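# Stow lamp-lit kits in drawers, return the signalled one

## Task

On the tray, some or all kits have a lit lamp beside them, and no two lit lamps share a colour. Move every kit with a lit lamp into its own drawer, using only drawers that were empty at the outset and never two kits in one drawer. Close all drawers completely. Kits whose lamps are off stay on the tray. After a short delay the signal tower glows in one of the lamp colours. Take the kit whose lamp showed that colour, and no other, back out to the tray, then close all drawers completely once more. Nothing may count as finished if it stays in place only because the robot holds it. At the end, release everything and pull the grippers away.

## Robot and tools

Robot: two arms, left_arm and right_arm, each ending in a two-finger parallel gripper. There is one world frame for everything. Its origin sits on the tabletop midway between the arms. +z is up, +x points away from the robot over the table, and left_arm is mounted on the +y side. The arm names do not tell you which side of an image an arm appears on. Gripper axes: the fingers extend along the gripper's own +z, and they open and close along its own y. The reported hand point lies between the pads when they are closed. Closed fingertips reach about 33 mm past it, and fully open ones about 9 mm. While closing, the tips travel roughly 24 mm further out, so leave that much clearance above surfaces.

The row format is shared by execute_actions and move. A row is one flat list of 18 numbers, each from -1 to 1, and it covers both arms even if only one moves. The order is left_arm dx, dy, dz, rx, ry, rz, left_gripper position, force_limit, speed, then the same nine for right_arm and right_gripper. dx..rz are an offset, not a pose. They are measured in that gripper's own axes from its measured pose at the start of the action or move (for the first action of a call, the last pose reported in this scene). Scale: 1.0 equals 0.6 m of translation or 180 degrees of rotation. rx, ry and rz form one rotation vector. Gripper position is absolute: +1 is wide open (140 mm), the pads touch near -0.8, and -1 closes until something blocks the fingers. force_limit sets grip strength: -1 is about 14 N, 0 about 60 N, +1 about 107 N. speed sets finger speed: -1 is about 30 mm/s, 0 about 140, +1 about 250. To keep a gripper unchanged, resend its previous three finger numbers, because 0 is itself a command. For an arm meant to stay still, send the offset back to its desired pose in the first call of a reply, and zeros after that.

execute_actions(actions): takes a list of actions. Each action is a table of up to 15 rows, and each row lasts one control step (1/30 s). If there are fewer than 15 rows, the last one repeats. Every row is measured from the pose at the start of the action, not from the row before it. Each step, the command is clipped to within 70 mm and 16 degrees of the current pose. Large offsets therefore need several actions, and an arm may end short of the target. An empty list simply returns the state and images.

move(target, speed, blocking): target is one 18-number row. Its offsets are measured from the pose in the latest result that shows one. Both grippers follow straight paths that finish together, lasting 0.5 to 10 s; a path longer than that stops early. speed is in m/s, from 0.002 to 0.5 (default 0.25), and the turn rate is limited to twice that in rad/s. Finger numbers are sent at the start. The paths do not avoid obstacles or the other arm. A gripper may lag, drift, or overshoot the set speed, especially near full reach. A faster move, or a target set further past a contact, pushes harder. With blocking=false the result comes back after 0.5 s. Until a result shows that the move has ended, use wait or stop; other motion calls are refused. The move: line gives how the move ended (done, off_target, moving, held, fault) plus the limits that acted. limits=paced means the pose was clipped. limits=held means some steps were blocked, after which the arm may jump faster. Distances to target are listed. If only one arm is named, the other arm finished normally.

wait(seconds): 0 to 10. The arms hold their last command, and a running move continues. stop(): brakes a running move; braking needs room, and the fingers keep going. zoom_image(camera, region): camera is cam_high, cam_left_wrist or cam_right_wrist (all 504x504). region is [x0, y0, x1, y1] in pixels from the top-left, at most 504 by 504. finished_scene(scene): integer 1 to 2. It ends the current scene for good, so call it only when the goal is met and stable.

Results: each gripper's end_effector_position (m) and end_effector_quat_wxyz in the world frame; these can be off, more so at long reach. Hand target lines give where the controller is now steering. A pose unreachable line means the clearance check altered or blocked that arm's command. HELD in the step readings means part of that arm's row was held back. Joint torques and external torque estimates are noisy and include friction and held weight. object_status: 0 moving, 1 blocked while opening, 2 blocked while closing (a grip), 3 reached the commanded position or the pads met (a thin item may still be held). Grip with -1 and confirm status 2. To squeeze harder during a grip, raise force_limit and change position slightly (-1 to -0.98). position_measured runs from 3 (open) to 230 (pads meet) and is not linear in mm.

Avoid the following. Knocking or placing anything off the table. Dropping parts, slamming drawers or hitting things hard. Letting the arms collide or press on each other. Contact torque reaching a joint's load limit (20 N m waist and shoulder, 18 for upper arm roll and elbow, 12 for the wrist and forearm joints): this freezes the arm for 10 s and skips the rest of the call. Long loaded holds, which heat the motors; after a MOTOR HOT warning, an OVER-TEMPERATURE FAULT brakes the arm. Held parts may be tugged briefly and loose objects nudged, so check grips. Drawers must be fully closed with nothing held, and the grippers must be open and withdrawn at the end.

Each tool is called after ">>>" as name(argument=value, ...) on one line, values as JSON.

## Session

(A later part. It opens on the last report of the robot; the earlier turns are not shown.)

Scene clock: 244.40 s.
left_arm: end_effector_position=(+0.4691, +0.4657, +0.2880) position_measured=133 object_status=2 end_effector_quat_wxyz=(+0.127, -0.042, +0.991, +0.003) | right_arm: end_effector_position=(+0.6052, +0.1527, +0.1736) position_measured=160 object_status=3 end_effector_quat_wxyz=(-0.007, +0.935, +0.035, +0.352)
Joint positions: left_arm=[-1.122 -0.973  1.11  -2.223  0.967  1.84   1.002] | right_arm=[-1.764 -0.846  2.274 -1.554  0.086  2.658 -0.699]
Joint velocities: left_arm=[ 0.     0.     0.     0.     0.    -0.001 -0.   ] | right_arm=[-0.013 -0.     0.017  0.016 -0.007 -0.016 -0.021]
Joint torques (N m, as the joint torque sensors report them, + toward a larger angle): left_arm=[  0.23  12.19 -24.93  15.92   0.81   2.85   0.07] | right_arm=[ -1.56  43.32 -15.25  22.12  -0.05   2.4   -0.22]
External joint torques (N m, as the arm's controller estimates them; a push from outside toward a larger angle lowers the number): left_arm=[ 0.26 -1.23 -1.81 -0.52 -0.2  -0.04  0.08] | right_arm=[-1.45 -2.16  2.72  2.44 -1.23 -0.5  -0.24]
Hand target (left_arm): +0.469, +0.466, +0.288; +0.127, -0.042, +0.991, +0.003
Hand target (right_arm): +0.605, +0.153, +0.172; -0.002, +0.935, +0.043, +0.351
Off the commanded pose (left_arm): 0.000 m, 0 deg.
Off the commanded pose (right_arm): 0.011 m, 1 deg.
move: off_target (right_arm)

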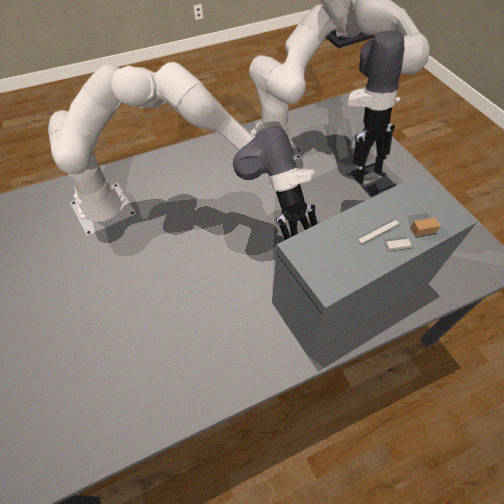

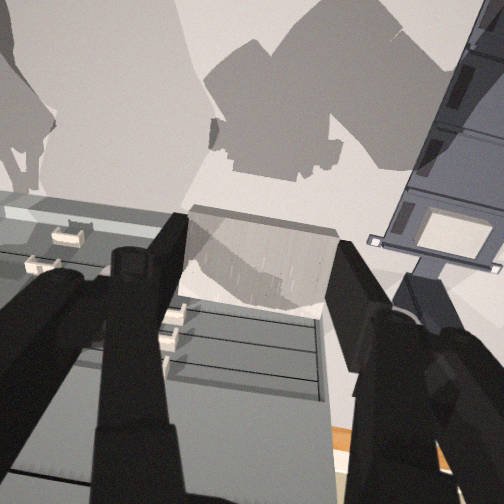

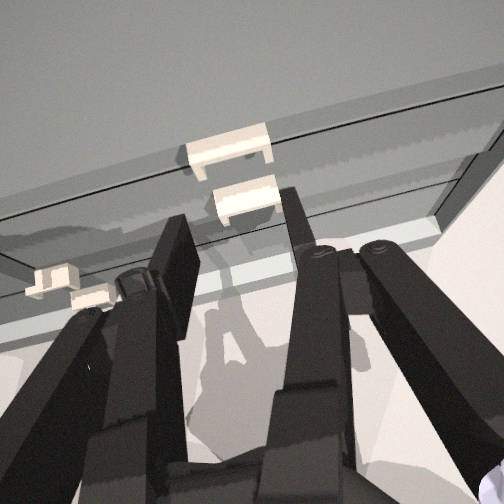

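>>> move(target=[0,0,0,0,0,0,-1,0,-0.3,0.018,0,0.004,0,0,0,-0.25,0.3,0], speed=0.04)

>>> move(target=[0,0,0,0,0,0,-1,0,-0.3,-0.07,0,-0.07,0,0,0,-0.25,0.3,0])

>>> move(target=[0,0.05,0,0,0,0,-1,0,-0.3,-0.05,-0.215,0.05,0,0,0,-0.25,0.3,0])

Scene clock: 248.17 s.
left_arm: end_effector_position=(+0.4691, +0.4657, +0.2880) position_measured=133 object_status=2 end_effector_quat_wxyz=(+0.127, -0.042, +0.991, +0.003) | right_arm: end_effector_position=(+0.6113, +0.1537, +0.1762) position_measured=160 object_status=3 end_effector_quat_wxyz=(-0.006, +0.936, +0.035, +0.350)
Joint positions: left_arm=[-1.122 -0.973  1.11  -2.223  0.967  1.84   1.002] | right_arm=[-1.789 -0.851  2.288 -1.52   0.085  2.637 -0.706]
Joint velocities: left_arm=[ 0.001  0.     0.     0.    -0.     0.     0.   ] | right_arm=[-0.005 -0.001  0.004  0.01   0.    -0.011 -0.   ]
Joint torques (N m, as the joint torque sensors report them, + toward a larger angle): left_arm=[  0.58  11.61 -24.44  16.49   1.     2.92   0.18] | right_arm=[ -3.18  44.95 -16.83  23.     1.16   3.6   -0.09]
External joint torques (N m, as the arm's controller estimates them; a push from outside toward a larger angle lowers the number): left_arm=[ 0.52 -1.76 -1.33 -0.05 -0.02  0.03  0.18] | right_arm=[-3.35 -1.21  0.66  3.03  0.02  0.69 -0.11]
Hand target (left_arm): +0.469, +0.466, +0.288; +0.127, -0.042, +0.991, +0.003
Hand target (right_arm): +0.615, +0.154, +0.179; -0.007, +0.935, +0.035, +0.352
Off the commanded pose (left_arm): 0.000 m, 0 deg.
Off the commanded pose (right_arm): 0.005 m, 0 deg.
move: off_target (right_arm)

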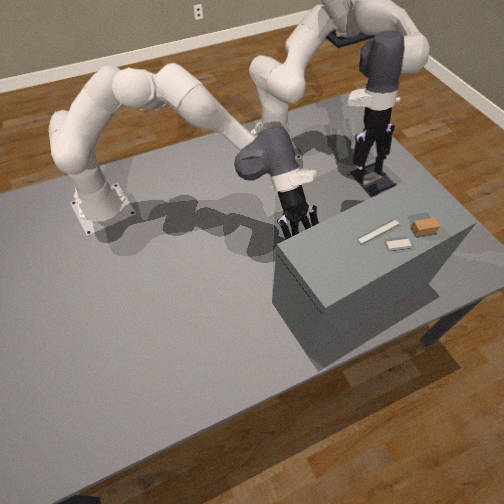

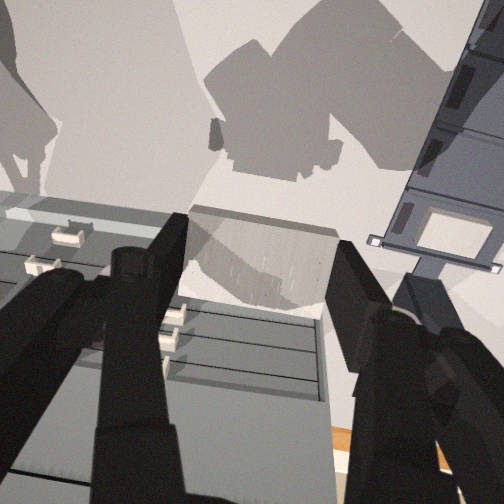

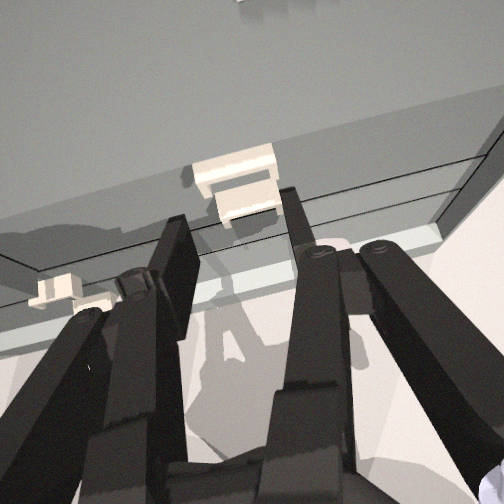

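Scene clock: 249.17 s.
left_arm: end_effector_position=(+0.4691, +0.4657, +0.2880) position_measured=133 object_status=2 end_effector_quat_wxyz=(+0.127, -0.042, +0.991, +0.003) | right_arm: end_effector_position=(+0.5519, +0.1487, +0.1782) position_measured=160 object_status=3 end_effector_quat_wxyz=(-0.003, +0.936, +0.041, +0.348)
Joint positions: left_arm=[-1.122 -0.973  1.11  -2.223  0.967  1.84   1.002] | right_arm=[-1.588 -0.775  2.184 -1.718  0.062  2.672 -0.657]
Joint velocities: left_arm=[-0.001  0.    -0.    -0.    -0.    -0.001  0.001] | right_arm=[ 0.003  0.002  0.    -0.001  0.001  0.005  0.012]
Joint torques (N m, as the joint torque sensors report them, + toward a larger angle): left_arm=[  0.08  13.36 -24.2   16.2    0.88   2.85   0.03] | right_arm=[  0.71  38.81 -18.97  17.95   2.19   3.04   0.51]
External joint torques (N m, as the arm's controller estimates them; a push from outside toward a larger angle lowers the number): left_arm=[ 0.11  0.01 -1.11 -0.26 -0.12 -0.04  0.04] | right_arm=[ 0.72 -1.76 -0.46 -1.51  1.    0.19  0.49]
Hand target (left_arm): +0.469, +0.466, +0.288; +0.127, -0.042, +0.991, +0.003
Hand target (right_arm): +0.552, +0.148, +0.178; -0.006, +0.937, +0.035, +0.349
Off the commanded pose (left_arm): 0.000 m, 0 deg.
Off the commanded pose (right_arm): 0.002 m, 1 deg.
move: done

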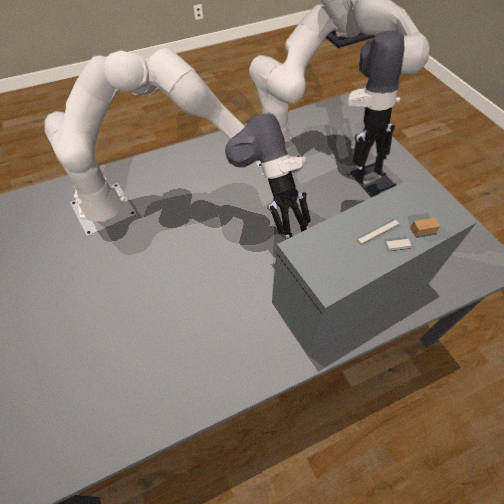

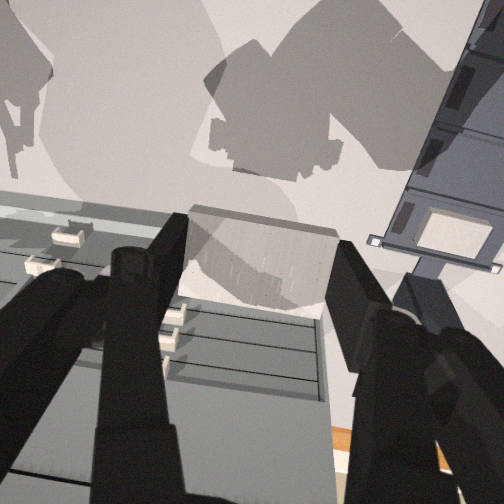

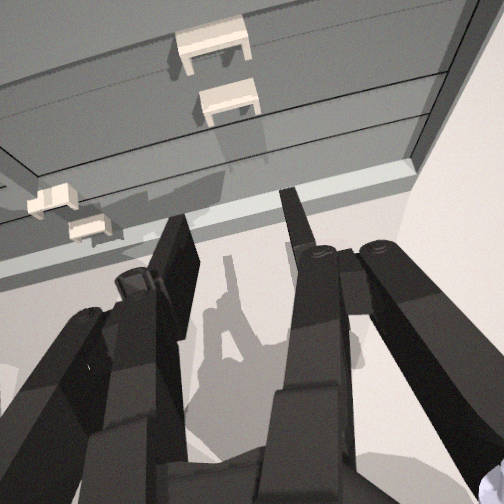

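Scene clock: 250.57 s.
left_arm: end_effector_position=(+0.4663, +0.4925, +0.2868) position_measured=133 object_status=2 end_effector_quat_wxyz=(+0.126, -0.043, +0.991, +0.001) | right_arm: end_effector_position=(+0.5395, +0.2782, +0.1375) position_measured=160 object_status=3 end_effector_quat_wxyz=(-0.001, +0.935, +0.047, +0.352)
Joint positions: left_arm=[-1.091 -0.995  1.124 -2.211  0.976  1.829  1.052] | right_arm=[-1.77  -1.123  2.292 -1.094  0.144  2.391 -0.558]
Joint velocities: left_arm=[ 0.     0.     0.001 -0.    -0.001  0.     0.007] | right_arm=[-0.003 -0.001  0.001  0.004 -0.001 -0.014  0.013]
Joint torques (N m, as the joint torque sensors report them, + toward a larger angle): left_arm=[  2.19  12.82 -24.25  17.48   1.71   2.63   0.17] | right_arm=[ -1.41  51.28 -16.77  19.72   1.73   2.38   0.44]
External joint torques (N m, as the arm's controller estimates them; a push from outside toward a larger angle lowers the number): left_arm=[ 2.25 -1.56 -0.55  1.54  0.72 -0.28  0.18] | right_arm=[-1.2  -2.82  0.87  1.53  0.99 -0.29  0.42]
Hand target (left_arm): +0.467, +0.496, +0.287; +0.126, -0.042, +0.991, +0.003
Hand target (right_arm): +0.540, +0.277, +0.136; -0.002, +0.936, +0.040, +0.351
Off the commanded pose (left_arm): 0.003 m, 0 deg.
Off the commanded pose (right_arm): 0.005 m, 1 deg.
move: off_target (right_arm)

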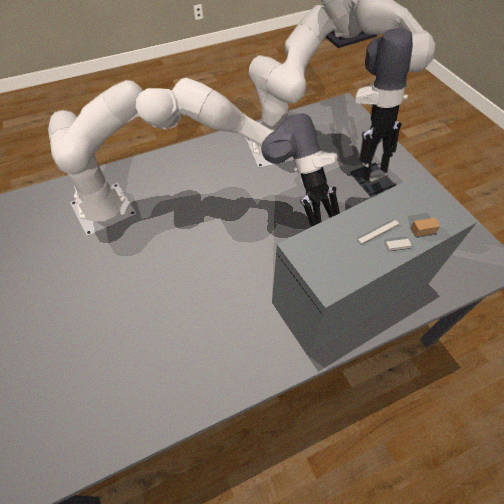

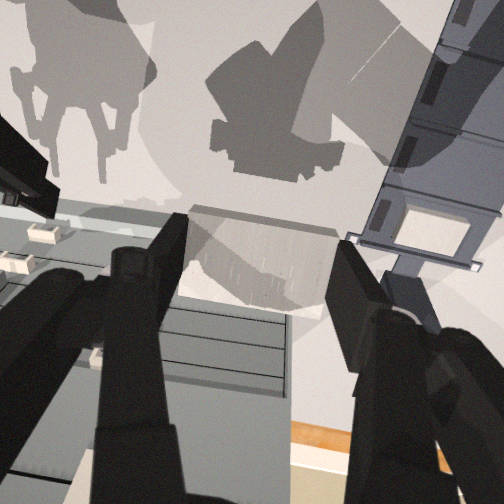

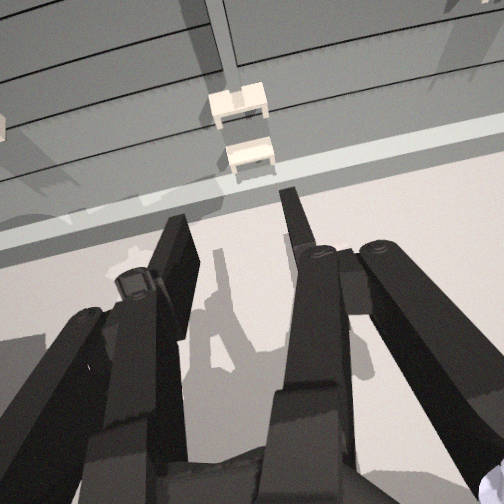

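>>> move(target=[0,0,0,0,0,0,-1,0,-0.3,0.054,0.003,0.054,0,0,0,-0.25,0.3,0], speed=0.1)

Scene clock: 252.80 s.
left_arm: end_effector_position=(+0.4663, +0.4926, +0.2868) position_measured=133 object_status=2 end_effector_quat_wxyz=(+0.126, -0.042, +0.991, +0.002) | right_arm: end_effector_position=(+0.5860, +0.2837, +0.1387) position_measured=160 object_status=3 end_effector_quat_wxyz=(-0.006, +0.933, +0.045, +0.356)
Joint positions: left_arm=[-1.091 -0.995  1.124 -2.21   0.976  1.829  1.054] | right_arm=[-1.951 -1.239  2.34  -0.796  0.149  2.301 -0.575]
Joint velocities: left_arm=[ 0.001 -0.     0.001 -0.    -0.001 -0.001 -0.   ] | right_arm=[-0.013 -0.011  0.003  0.032 -0.    -0.043 -0.008]
Joint torques (N m, as the joint torque sensors report them, + toward a larger angle): left_arm=[  0.26  13.02 -25.57  15.59   0.86   2.84   0.03] | right_arm=[ -1.56  54.62 -10.79  19.21   0.31   2.25  -0.23]
External joint torques (N m, as the arm's controller estimates them; a push from outside toward a larger angle lowers the number): left_arm=[ 0.16 -1.27 -1.99 -0.39 -0.13 -0.04  0.04] | right_arm=[-1.47 -3.17  2.99  0.83 -0.28 -0.46 -0.25]
Hand target (left_arm): +0.466, +0.492, +0.287; +0.126, -0.043, +0.991, +0.001
Hand target (right_arm): +0.586, +0.282, +0.136; -0.001, +0.934, +0.048, +0.353
Off the commanded pose (left_arm): 0.000 m, 0 deg.
Off the commanded pose (right_arm): 0.005 m, 1 deg.
move: off_target (right_arm)

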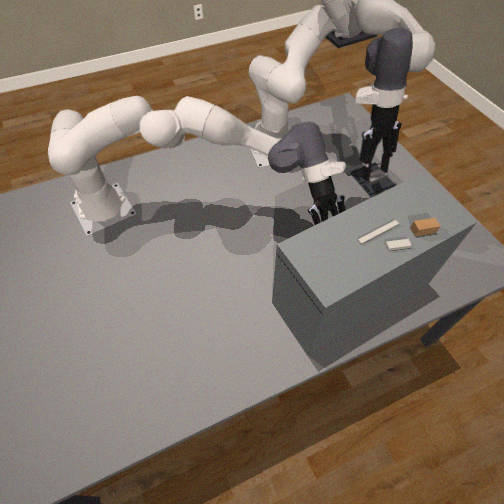

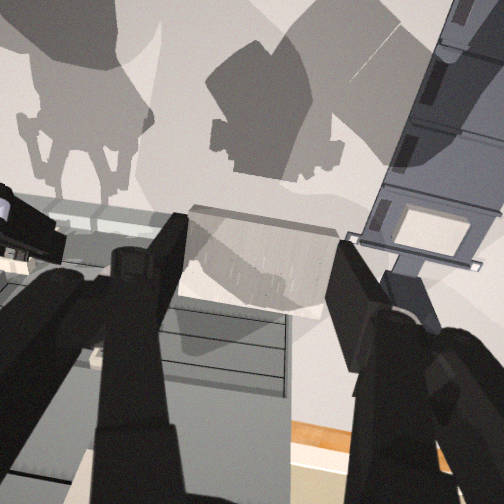

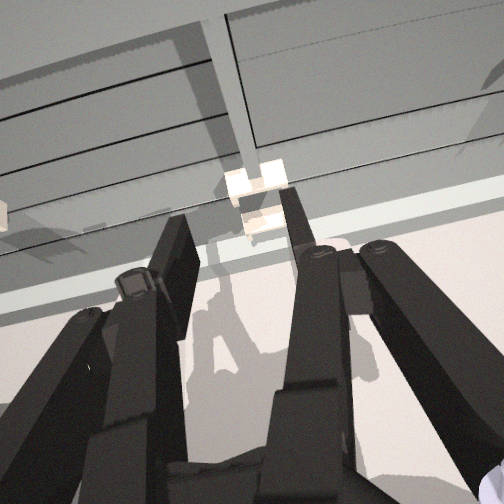

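>>> move(target=[0,0,0,0,0,0,-1,0,-0.3,0,0.022,0,0,0,0,-0.25,0.3,0], speed=0.05)

>>> move(target=[0,0,0,0,0,0,-1,0,-0.3,0.016,0,0.02,0,0,0,-0.25,0.3,0], speed=0.05)

Scene clock: 256.07 s.
left_arm: end_effector_position=(+0.4663, +0.4926, +0.2868) position_measured=133 object_status=2 end_effector_quat_wxyz=(+0.126, -0.042, +0.991, +0.002) | right_arm: end_effector_position=(+0.5861, +0.2694, +0.1359) position_measured=160 object_status=3 end_effector_quat_wxyz=(-0.007, +0.935, +0.039, +0.352)
Joint positions: left_arm=[-1.091 -0.995  1.124 -2.21   0.976  1.829  1.054] | right_arm=[-1.905 -1.179  2.336 -0.943  0.148  2.369 -0.582]
Joint velocities: left_arm=[-0.001 -0.001  0.     0.001 -0.001 -0.     0.001] | right_arm=[ 0.003  0.002  0.001 -0.01  -0.002  0.025 -0.004]
Joint torques (N m, as the joint torque sensors report them, + toward a larger angle): left_arm=[  0.23  13.59 -24.67  15.5    0.9    2.81   0.08] | right_arm=[  1.37  56.23 -15.34  17.33  -0.49   2.92  -0.32]
External joint torques (N m, as the arm's controller estimates them; a push from outside toward a larger angle lowers the number): left_arm=[ 0.32 -0.77 -0.97 -0.41 -0.09 -0.09  0.08] | right_arm=[ 1.17 -0.16  0.06 -1.44 -1.2   0.16 -0.34]
Hand target (left_arm): +0.466, +0.493, +0.287; +0.126, -0.042, +0.991, +0.002
Hand target (right_arm): +0.587, +0.270, +0.139; -0.006, +0.934, +0.045, +0.355
Off the commanded pose (left_arm): 0.000 m, 0 deg.
Off the commanded pose (right_arm): 0.004 m, 1 deg.
move: off_target (right_arm)

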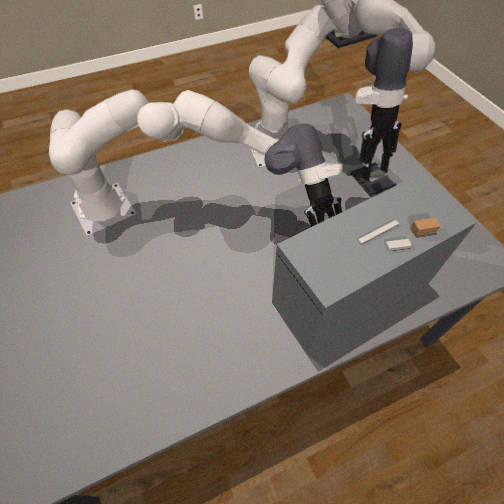

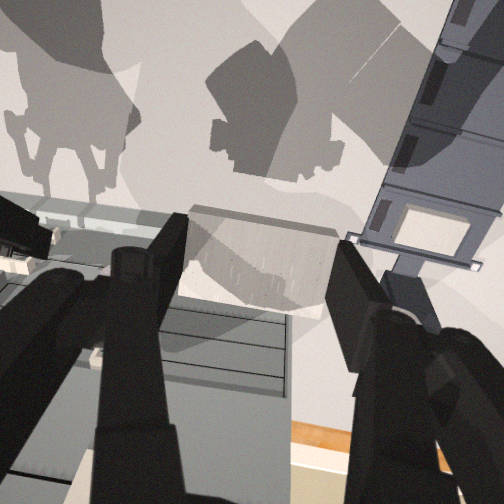

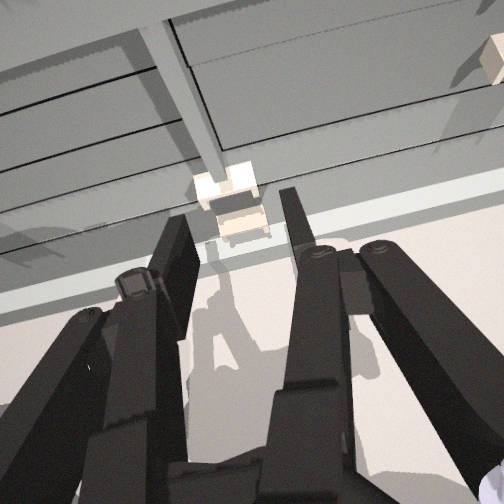

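Scene clock: 256.77 s.
left_arm: end_effector_position=(+0.4663, +0.4926, +0.2868) position_measured=133 object_status=2 end_effector_quat_wxyz=(+0.126, -0.042, +0.991, +0.002) | right_arm: end_effector_position=(+0.6008, +0.2731, +0.1367) position_measured=160 object_status=3 end_effector_quat_wxyz=(-0.010, +0.934, +0.039, +0.355)
Joint positions: left_arm=[-1.091 -0.995  1.124 -2.21   0.976  1.829  1.054] | right_arm=[-1.969 -1.228  2.351 -0.822  0.148  2.332 -0.582]
Joint velocities: left_arm=[-0.    -0.    -0.001  0.001  0.    -0.     0.   ] | right_arm=[-0.018 -0.014  0.008  0.043  0.    -0.031  0.   ]
Joint torques (N m, as the joint torque sensors report them, + toward a larger angle): left_arm=[  0.66  12.89 -24.89  15.39   0.93   2.97   0.13] | right_arm=[ -2.58  54.07 -11.44  19.62   0.8    2.3   -0.12]
External joint torques (N m, as the arm's controller estimates them; a push from outside toward a larger angle lowers the number): left_arm=[ 0.64 -1.46 -1.21 -0.6  -0.07  0.07  0.14] | right_arm=[-2.48 -4.    2.59  0.88  0.14 -0.45 -0.14]
Hand target (left_arm): +0.466, +0.493, +0.287; +0.126, -0.042, +0.991, +0.002
Hand target (right_arm): +0.601, +0.271, +0.134; -0.007, +0.935, +0.039, +0.353
Off the commanded pose (left_arm): 0.000 m, 0 deg.
Off the commanded pose (right_arm): 0.004 m, 1 deg.
move: off_target (right_arm)

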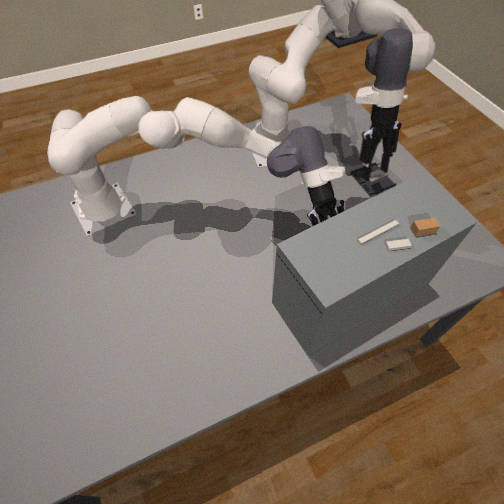

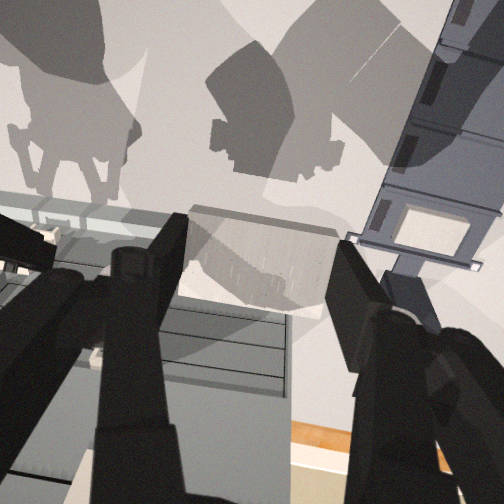

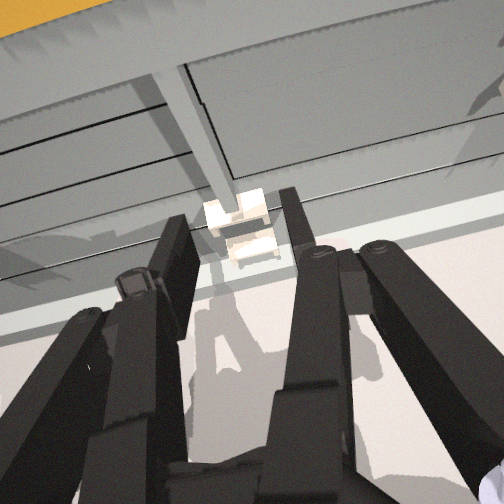

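>>> move(target=[0,0,0,0,0,0,-1,0,-0.3,-0.006,0,0.012,0,0,0,-0.25,0.3,0], speed=0.05)

>>> move(target=[0,0,0,0,0,0,-1,0,-0.3,0,0,0,0,0,0,-1,0.3,-0.5])

Scene clock: 259.23 s.
left_arm: end_effector_position=(+0.4663, +0.4926, +0.2868) position_measured=133 object_status=2 end_effector_quat_wxyz=(+0.126, -0.042, +0.991, +0.002) | right_arm: end_effector_position=(+0.6008, +0.2746, +0.1311) position_measured=160 object_status=3 end_effector_quat_wxyz=(-0.008, +0.934, +0.042, +0.356)
Joint positions: left_arm=[-1.091 -0.995  1.124 -2.21   0.976  1.829  1.054] | right_arm=[-1.975 -1.244  2.352 -0.805  0.148  2.331 -0.582]
Joint velocities: left_arm=[-0.    -0.    -0.     0.    -0.002  0.    -0.002] | right_arm=[ 0.    -0.002  0.     0.001 -0.001 -0.    -0.001]
Joint torques (N m, as the joint torque sensors report them, + toward a larger angle): left_arm=[  0.03  12.76 -24.44  15.38   0.86   2.86   0.09] | right_arm=[ -3.53  53.74 -11.62  18.88   1.27   3.13   0.35]
External joint torques (N m, as the arm's controller estimates them; a push from outside toward a larger angle lowers the number): left_arm=[-0.07 -1.52 -0.82 -0.61 -0.13 -0.04  0.1 ] | right_arm=[-3.83 -4.1   1.98  0.15  0.62  0.38  0.33]
Hand target (left_arm): +0.466, +0.493, +0.287; +0.126, -0.042, +0.991, +0.002
Hand target (right_arm): +0.603, +0.273, +0.129; -0.010, +0.934, +0.039, +0.355
Off the commanded pose (left_arm): 0.000 m, 0 deg.
Off the commanded pose (right_arm): 0.003 m, 0 deg.
move: done

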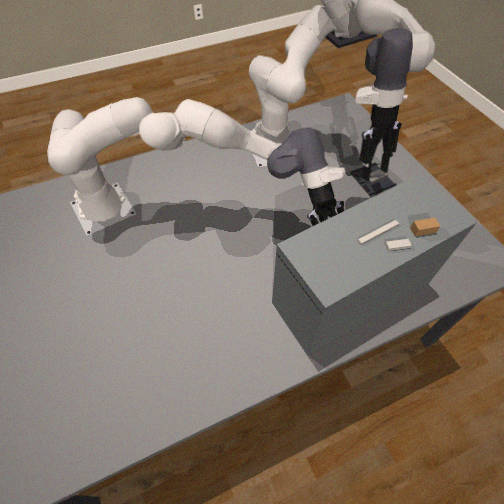

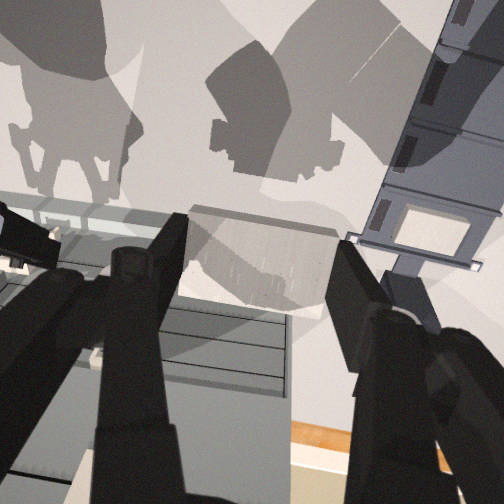

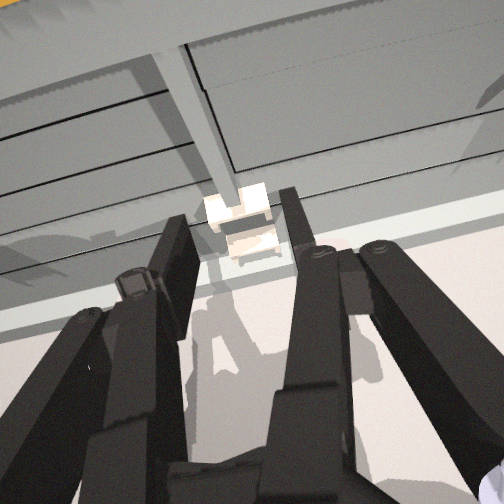

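Scene clock: 259.73 s.
left_arm: end_effector_position=(+0.4663, +0.4926, +0.2868) position_measured=133 object_status=2 end_effector_quat_wxyz=(+0.126, -0.042, +0.991, +0.002) | right_arm: end_effector_position=(+0.6012, +0.2716, +0.1316) position_measured=194 object_status=2 end_effector_quat_wxyz=(-0.005, +0.934, +0.040, +0.354)
Joint positions: left_arm=[-1.091 -0.995  1.124 -2.21   0.976  1.829  1.054] | right_arm=[-1.975 -1.241  2.35  -0.805  0.147  2.321 -0.582]
Joint velocities: left_arm=[ 0.     0.001  0.     0.001 -0.001 -0.    -0.001] | right_arm=[-0.     0.001 -0.001 -0.001 -0.     0.001  0.001]
Joint torques (N m, as the joint torque sensors report them, + toward a larger angle): left_arm=[  0.19  13.56 -25.36  14.97   0.79   2.88   0.08] | right_arm=[ -0.29  54.56 -11.78  19.     0.7    4.2    0.13]
External joint torques (N m, as the arm's controller estimates them; a push from outside toward a larger angle lowers the number): left_arm=[ 0.18 -0.81 -1.7  -0.99 -0.2  -0.01  0.09] | right_arm=[-0.26 -3.19  1.95  0.43  0.08  1.46  0.11]
Hand target (left_arm): +0.466, +0.493, +0.287; +0.126, -0.042, +0.991, +0.002
Hand target (right_arm): +0.601, +0.275, +0.131; -0.008, +0.934, +0.042, +0.356
Off the commanded pose (left_arm): 0.000 m, 0 deg.
Off the commanded pose (right_arm): 0.003 m, 1 deg.
move: done

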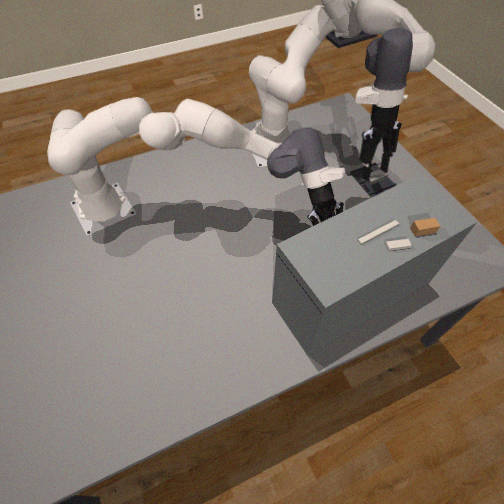

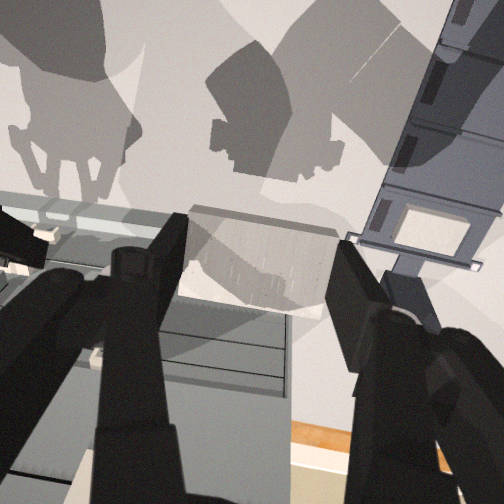

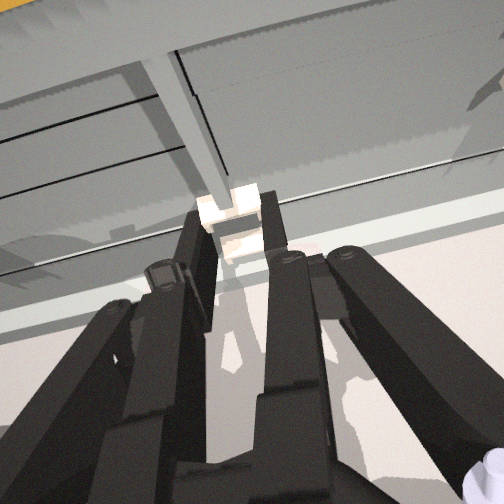

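>>> move(target=[0,0,0,0,0,0,-1,0,-0.3,-0.165,0.008,-0.153,0,0,0,-1,0.3,-0.5], speed=0.1)

Scene clock: 262.20 s.
left_arm: end_effector_position=(+0.4663, +0.4926, +0.2868) position_measured=133 object_status=2 end_effector_quat_wxyz=(+0.126, -0.042, +0.991, +0.002) | right_arm: end_effector_position=(+0.4646, +0.2551, +0.1288) position_measured=194 object_status=2 end_effector_quat_wxyz=(-0.004, +0.935, +0.044, +0.351)
Joint positions: left_arm=[-1.091 -0.995  1.124 -2.21   0.976  1.829  1.054] | right_arm=[-1.502 -0.994  2.204 -1.476  0.135  2.52  -0.495]
Joint velocities: left_arm=[-0.001 -0.001 -0.001  0.001 -0.     0.    -0.001] | right_arm=[ 0.005  0.    -0.002 -0.01  -0.     0.012  0.017]
Joint torques (N m, as the joint torque sensors report them, + toward a larger angle): left_arm=[ -1.04  13.71 -25.87  15.77   0.78   2.81   0.11] | right_arm=[  0.61  47.   -22.42  15.47   1.18   2.2    0.25]
External joint torques (N m, as the arm's controller estimates them; a push from outside toward a larger angle lowers the number): left_arm=[-1.   -0.63 -2.12 -0.22 -0.21 -0.1   0.11] | right_arm=[ 0.72  0.08 -1.46 -1.98  0.24 -0.43  0.23]
Hand target (left_arm): +0.466, +0.493, +0.287; +0.126, -0.042, +0.991, +0.002
Hand target (right_arm): +0.466, +0.253, +0.131; -0.005, +0.935, +0.039, +0.352
Off the commanded pose (left_arm): 0.000 m, 0 deg.
Off the commanded pose (right_arm): 0.007 m, 1 deg.
move: off_target (right_arm)

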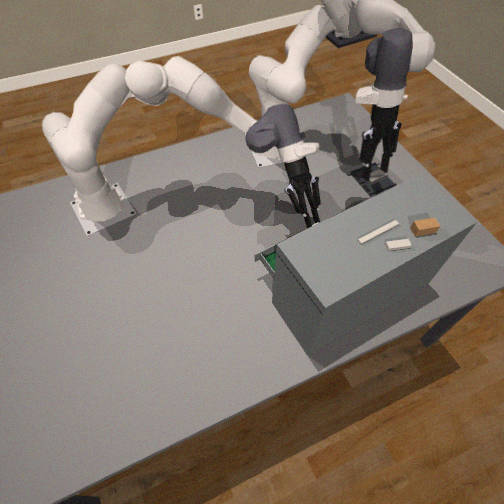

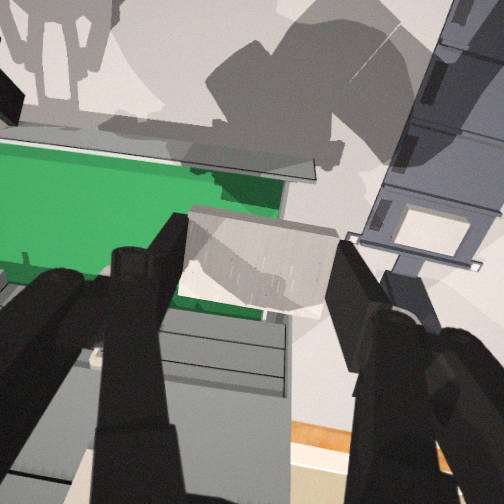

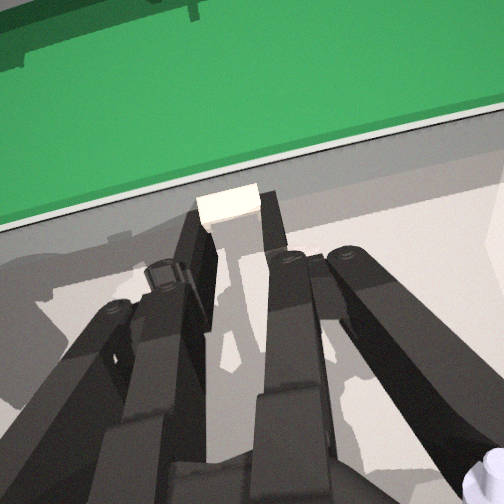

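>>> move(target=[0,0,0,0,0,0,-1,0,-0.3,0,0,0,0,0,0,-0.25,0.3,0])

>>> move(target=[0,0,0,0,0,0,-1,0,-0.3,-0.07,0,-0.07,0,0,0,-0.25,0.3,0])

>>> move(target=[0,0,0,0,0,0,-1,0,-0.3,0,0.55,0,0,0,0,-0.25,0.3,0])

>>> move(target=[-0.04,-0.165,0.04,0,-0.04,0,-1,0,-0.3,0,0,0,0,0,0,-0.25,0.3,0])

Scene clock: 265.93 s.
left_arm: end_effector_position=(+0.4663, +0.4926, +0.2868) position_measured=133 object_status=2 end_effector_quat_wxyz=(+0.126, -0.042, +0.991, +0.002) | right_arm: end_effector_position=(+0.4646, +0.2551, +0.1286) position_measured=160 object_status=3 end_effector_quat_wxyz=(-0.004, +0.935, +0.043, +0.352)
Joint positions: left_arm=[-1.091 -0.995  1.124 -2.21   0.976  1.829  1.054] | right_arm=[-1.502 -0.994  2.204 -1.477  0.135  2.521 -0.492]
Joint velocities: left_arm=[ 0.002 -0.     0.    -0.002 -0.001  0.001  0.   ] | right_arm=[-0.    -0.001 -0.    -0.001 -0.    -0.     0.002]
Joint torques (N m, as the joint torque sensors report them, + toward a larger angle): left_arm=[ -0.79  13.2  -24.81  15.84   0.83   2.93   0.14] | right_arm=[ -0.93  46.02 -19.1   17.87   0.69   2.31  -0.02]
External joint torques (N m, as the arm's controller estimates them; a push from outside toward a larger angle lowers the number): left_arm=[-0.87 -1.12 -1.22 -0.08 -0.16  0.04  0.15] | right_arm=[-0.83 -0.75  1.82  0.52 -0.25 -0.29 -0.04]
Hand target (left_arm): +0.466, +0.493, +0.287; +0.126, -0.042, +0.991, +0.002
Hand target (right_arm): +0.465, +0.255, +0.129; -0.004, +0.935, +0.044, +0.351
Off the commanded pose (left_arm): 0.000 m, 0 deg.
Off the commanded pose (right_arm): 0.000 m, 0 deg.
move: done

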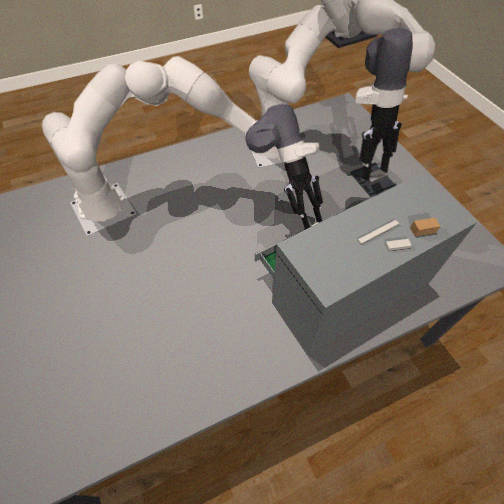

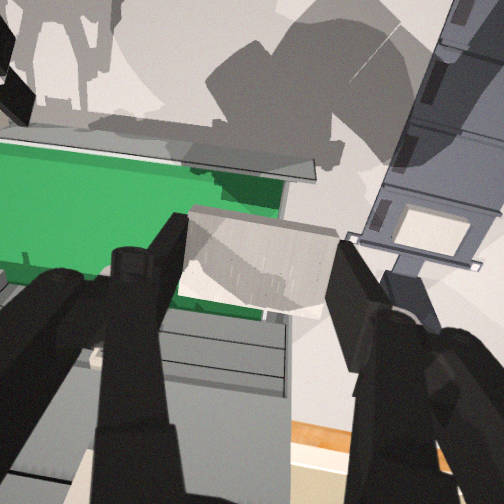

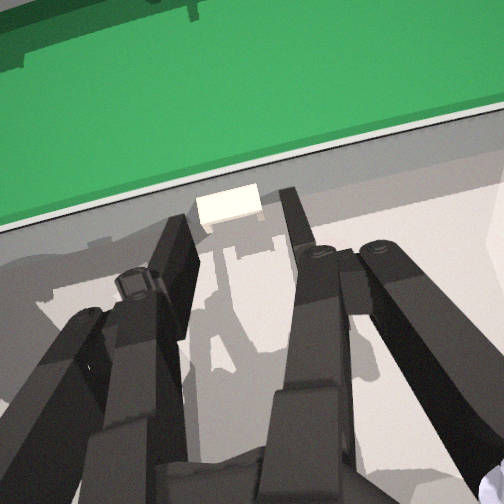

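Scene clock: 266.93 s.
left_arm: end_effector_position=(+0.4663, +0.4926, +0.2868) position_measured=133 object_status=2 end_effector_quat_wxyz=(+0.126, -0.042, +0.991, +0.002) | right_arm: end_effector_position=(+0.4047, +0.2495, +0.1306) position_measured=160 object_status=3 end_effector_quat_wxyz=(-0.001, +0.935, +0.050, +0.351)
Joint positions: left_arm=[-1.091 -0.995  1.124 -2.21   0.976  1.829  1.054] | right_arm=[-1.33  -0.948  2.139 -1.622  0.132  2.524 -0.45 ]
Joint velocities: left_arm=[-0.002 -0.001 -0.001  0.001 -0.     0.    -0.   ] | right_arm=[ 0.    -0.    -0.     0.     0.001  0.     0.009]
Joint torques (N m, as the joint torque sensors report them, + toward a larger angle): left_arm=[ -0.14  12.49 -24.77  15.23   0.97   2.87   0.17] | right_arm=[  0.13  41.66 -22.11  15.08   1.93   2.74   0.51]
External joint torques (N m, as the arm's controller estimates them; a push from outside toward a larger angle lowers the number): left_arm=[-0.05 -1.87 -1.05 -0.68 -0.02 -0.04  0.18] | right_arm=[ 0.17 -1.32 -0.12 -1.79  1.    0.22  0.49]
Hand target (left_arm): +0.466, +0.493, +0.287; +0.126, -0.042, +0.991, +0.002
Hand target (right_arm): +0.405, +0.249, +0.131; -0.004, +0.935, +0.043, +0.351
Off the commanded pose (left_arm): 0.000 m, 0 deg.
Off the commanded pose (right_arm): 0.002 m, 1 deg.
move: done

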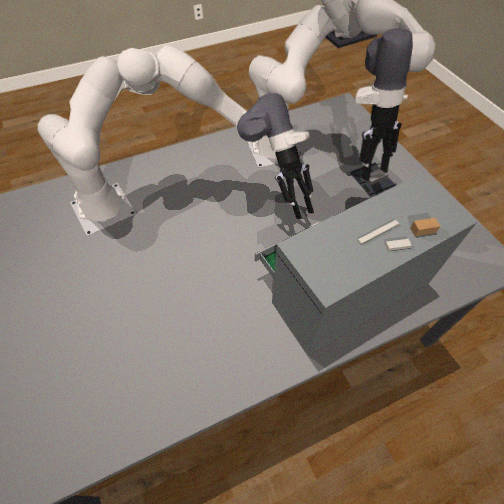

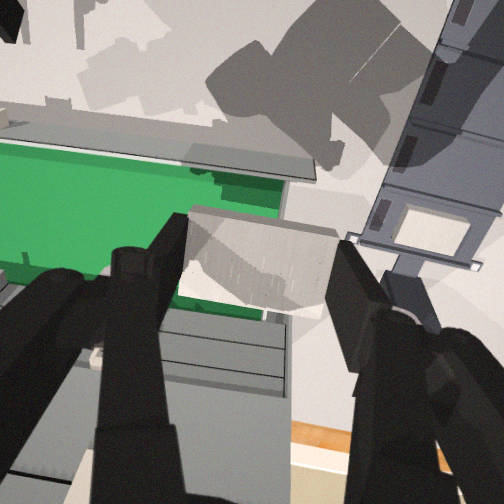

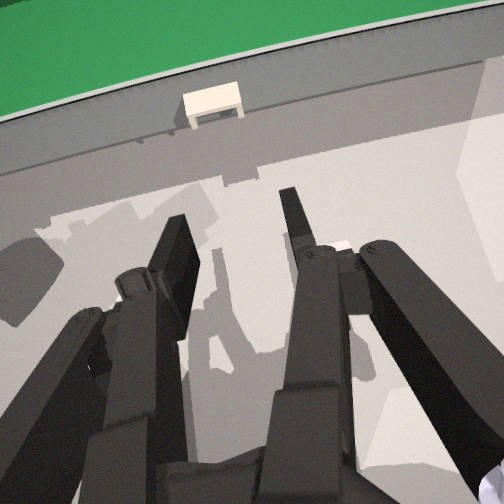

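Scene clock: 268.97 s.
left_arm: end_effector_position=(+0.4663, +0.4926, +0.2868) position_measured=133 object_status=2 end_effector_quat_wxyz=(+0.126, -0.042, +0.991, +0.002) | right_arm: end_effector_position=(+0.4354, -0.0799, +0.1331) position_measured=160 object_status=3 end_effector_quat_wxyz=(-0.001, +0.937, +0.044, +0.346)
Joint positions: left_arm=[-1.091 -0.995  1.124 -2.21   0.976  1.829  1.054] | right_arm=[-0.867 -0.543  1.556 -2.67  -0.096  3.138 -0.599]
Joint velocities: left_arm=[-0.     0.    -0.001 -0.001  0.     0.    -0.001] | right_arm=[-0.     0.003 -0.003 -0.    -0.014  0.014 -0.009]
Joint torques (N m, as the joint torque sensors report them, + toward a larger angle): left_arm=[  0.67  13.2  -25.51  15.04   0.88   2.91   0.02] | right_arm=[  0.9   11.41 -14.19  14.13   0.6    2.93  -0.17]
External joint torques (N m, as the arm's controller estimates them; a push from outside toward a larger angle lowers the number): left_arm=[ 0.65 -1.12 -1.9  -0.87 -0.11  0.02  0.03] | right_arm=[ 0.89  1.88 -0.84 -1.56 -1.1   0.17 -0.19]
Hand target (left_arm): +0.466, +0.493, +0.287; +0.126, -0.042, +0.991, +0.002
Hand target (right_arm): +0.435, -0.080, +0.133; +0.000, +0.937, +0.051, +0.346
Off the commanded pose (left_arm): 0.000 m, 0 deg.
Off the commanded pose (right_arm): 0.008 m, 1 deg.
move: off_target (right_arm)

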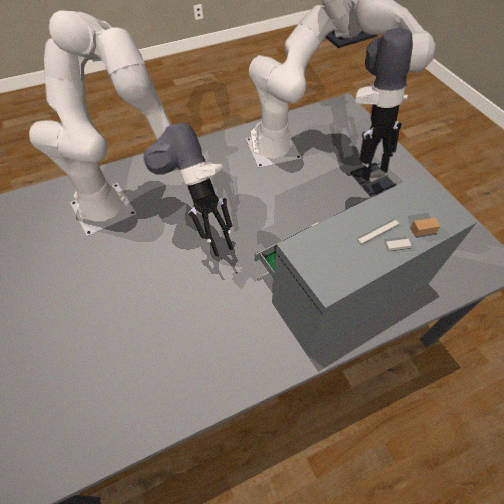

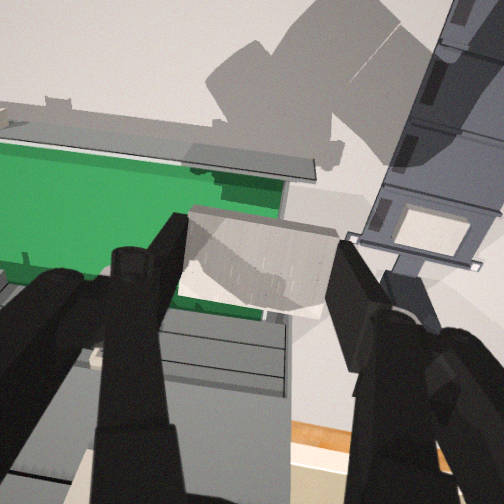

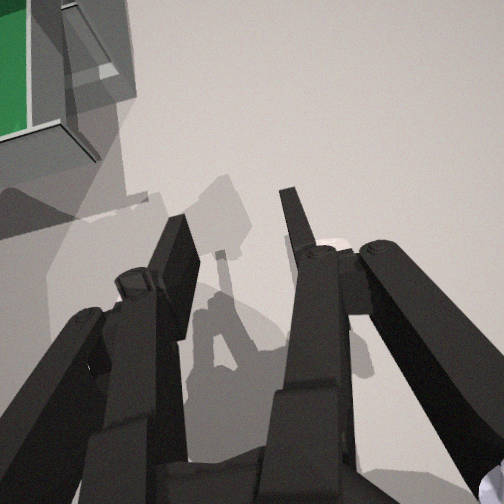

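Scene clock: 270.27 s.
left_arm: end_effector_position=(+0.5032, +0.3929, +0.2731) position_measured=133 object_status=2 end_effector_quat_wxyz=(+0.188, -0.034, +0.981, +0.003) | right_arm: end_effector_position=(+0.4354, -0.0799, +0.1331) position_measured=160 object_status=3 end_effector_quat_wxyz=(-0.001, +0.937, +0.044, +0.346)
Joint positions: left_arm=[-1.2   -0.904  1.139 -2.311  1.061  2.043  0.835] | right_arm=[-0.867 -0.543  1.556 -2.67  -0.096  3.138 -0.599]
Joint velocities: left_arm=[ 0.002  0.002 -0.001 -0.004  0.001  0.009 -0.027] | right_arm=[-0.     0.001  0.001  0.    -0.     0.001 -0.001]
Joint torques (N m, as the joint torque sensors report them, + toward a larger angle): left_arm=[  2.12  10.75 -22.31  17.23   1.6    3.48  -0.06] | right_arm=[ -0.52   9.58 -12.85  15.84   1.65   2.64   0.1 ]
External joint torques (N m, as the arm's controller estimates them; a push from outside toward a larger angle lowers the number): left_arm=[ 2.19  0.07 -0.58 -0.3   0.6   0.53 -0.05] | right_arm=[-0.51  0.07  0.49  0.24 -0.04 -0.11  0.08]
Hand target (left_arm): +0.504, +0.394, +0.273; +0.190, -0.040, +0.981, +0.003
Hand target (right_arm): +0.435, -0.080, +0.133; -0.001, +0.937, +0.044, +0.346
Off the commanded pose (left_arm): 0.004 m, 1 deg.
Off the commanded pose (right_arm): 0.000 m, 0 deg.
move: off_target (left_arm)

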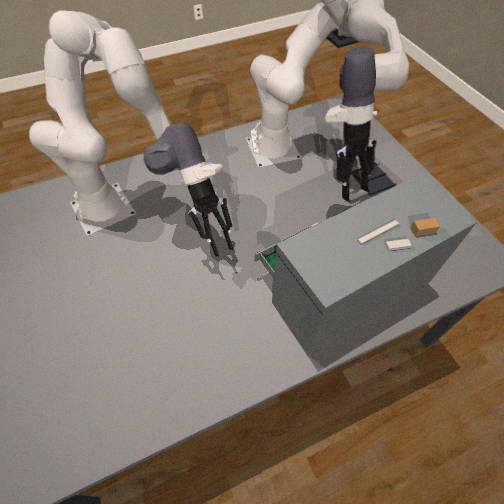

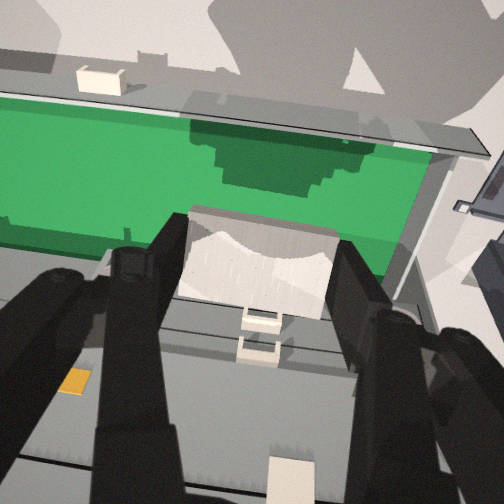

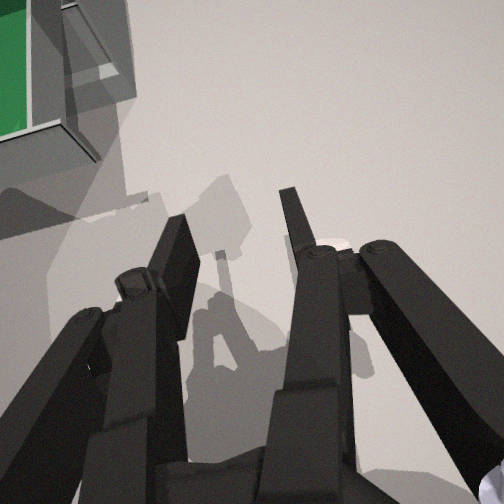

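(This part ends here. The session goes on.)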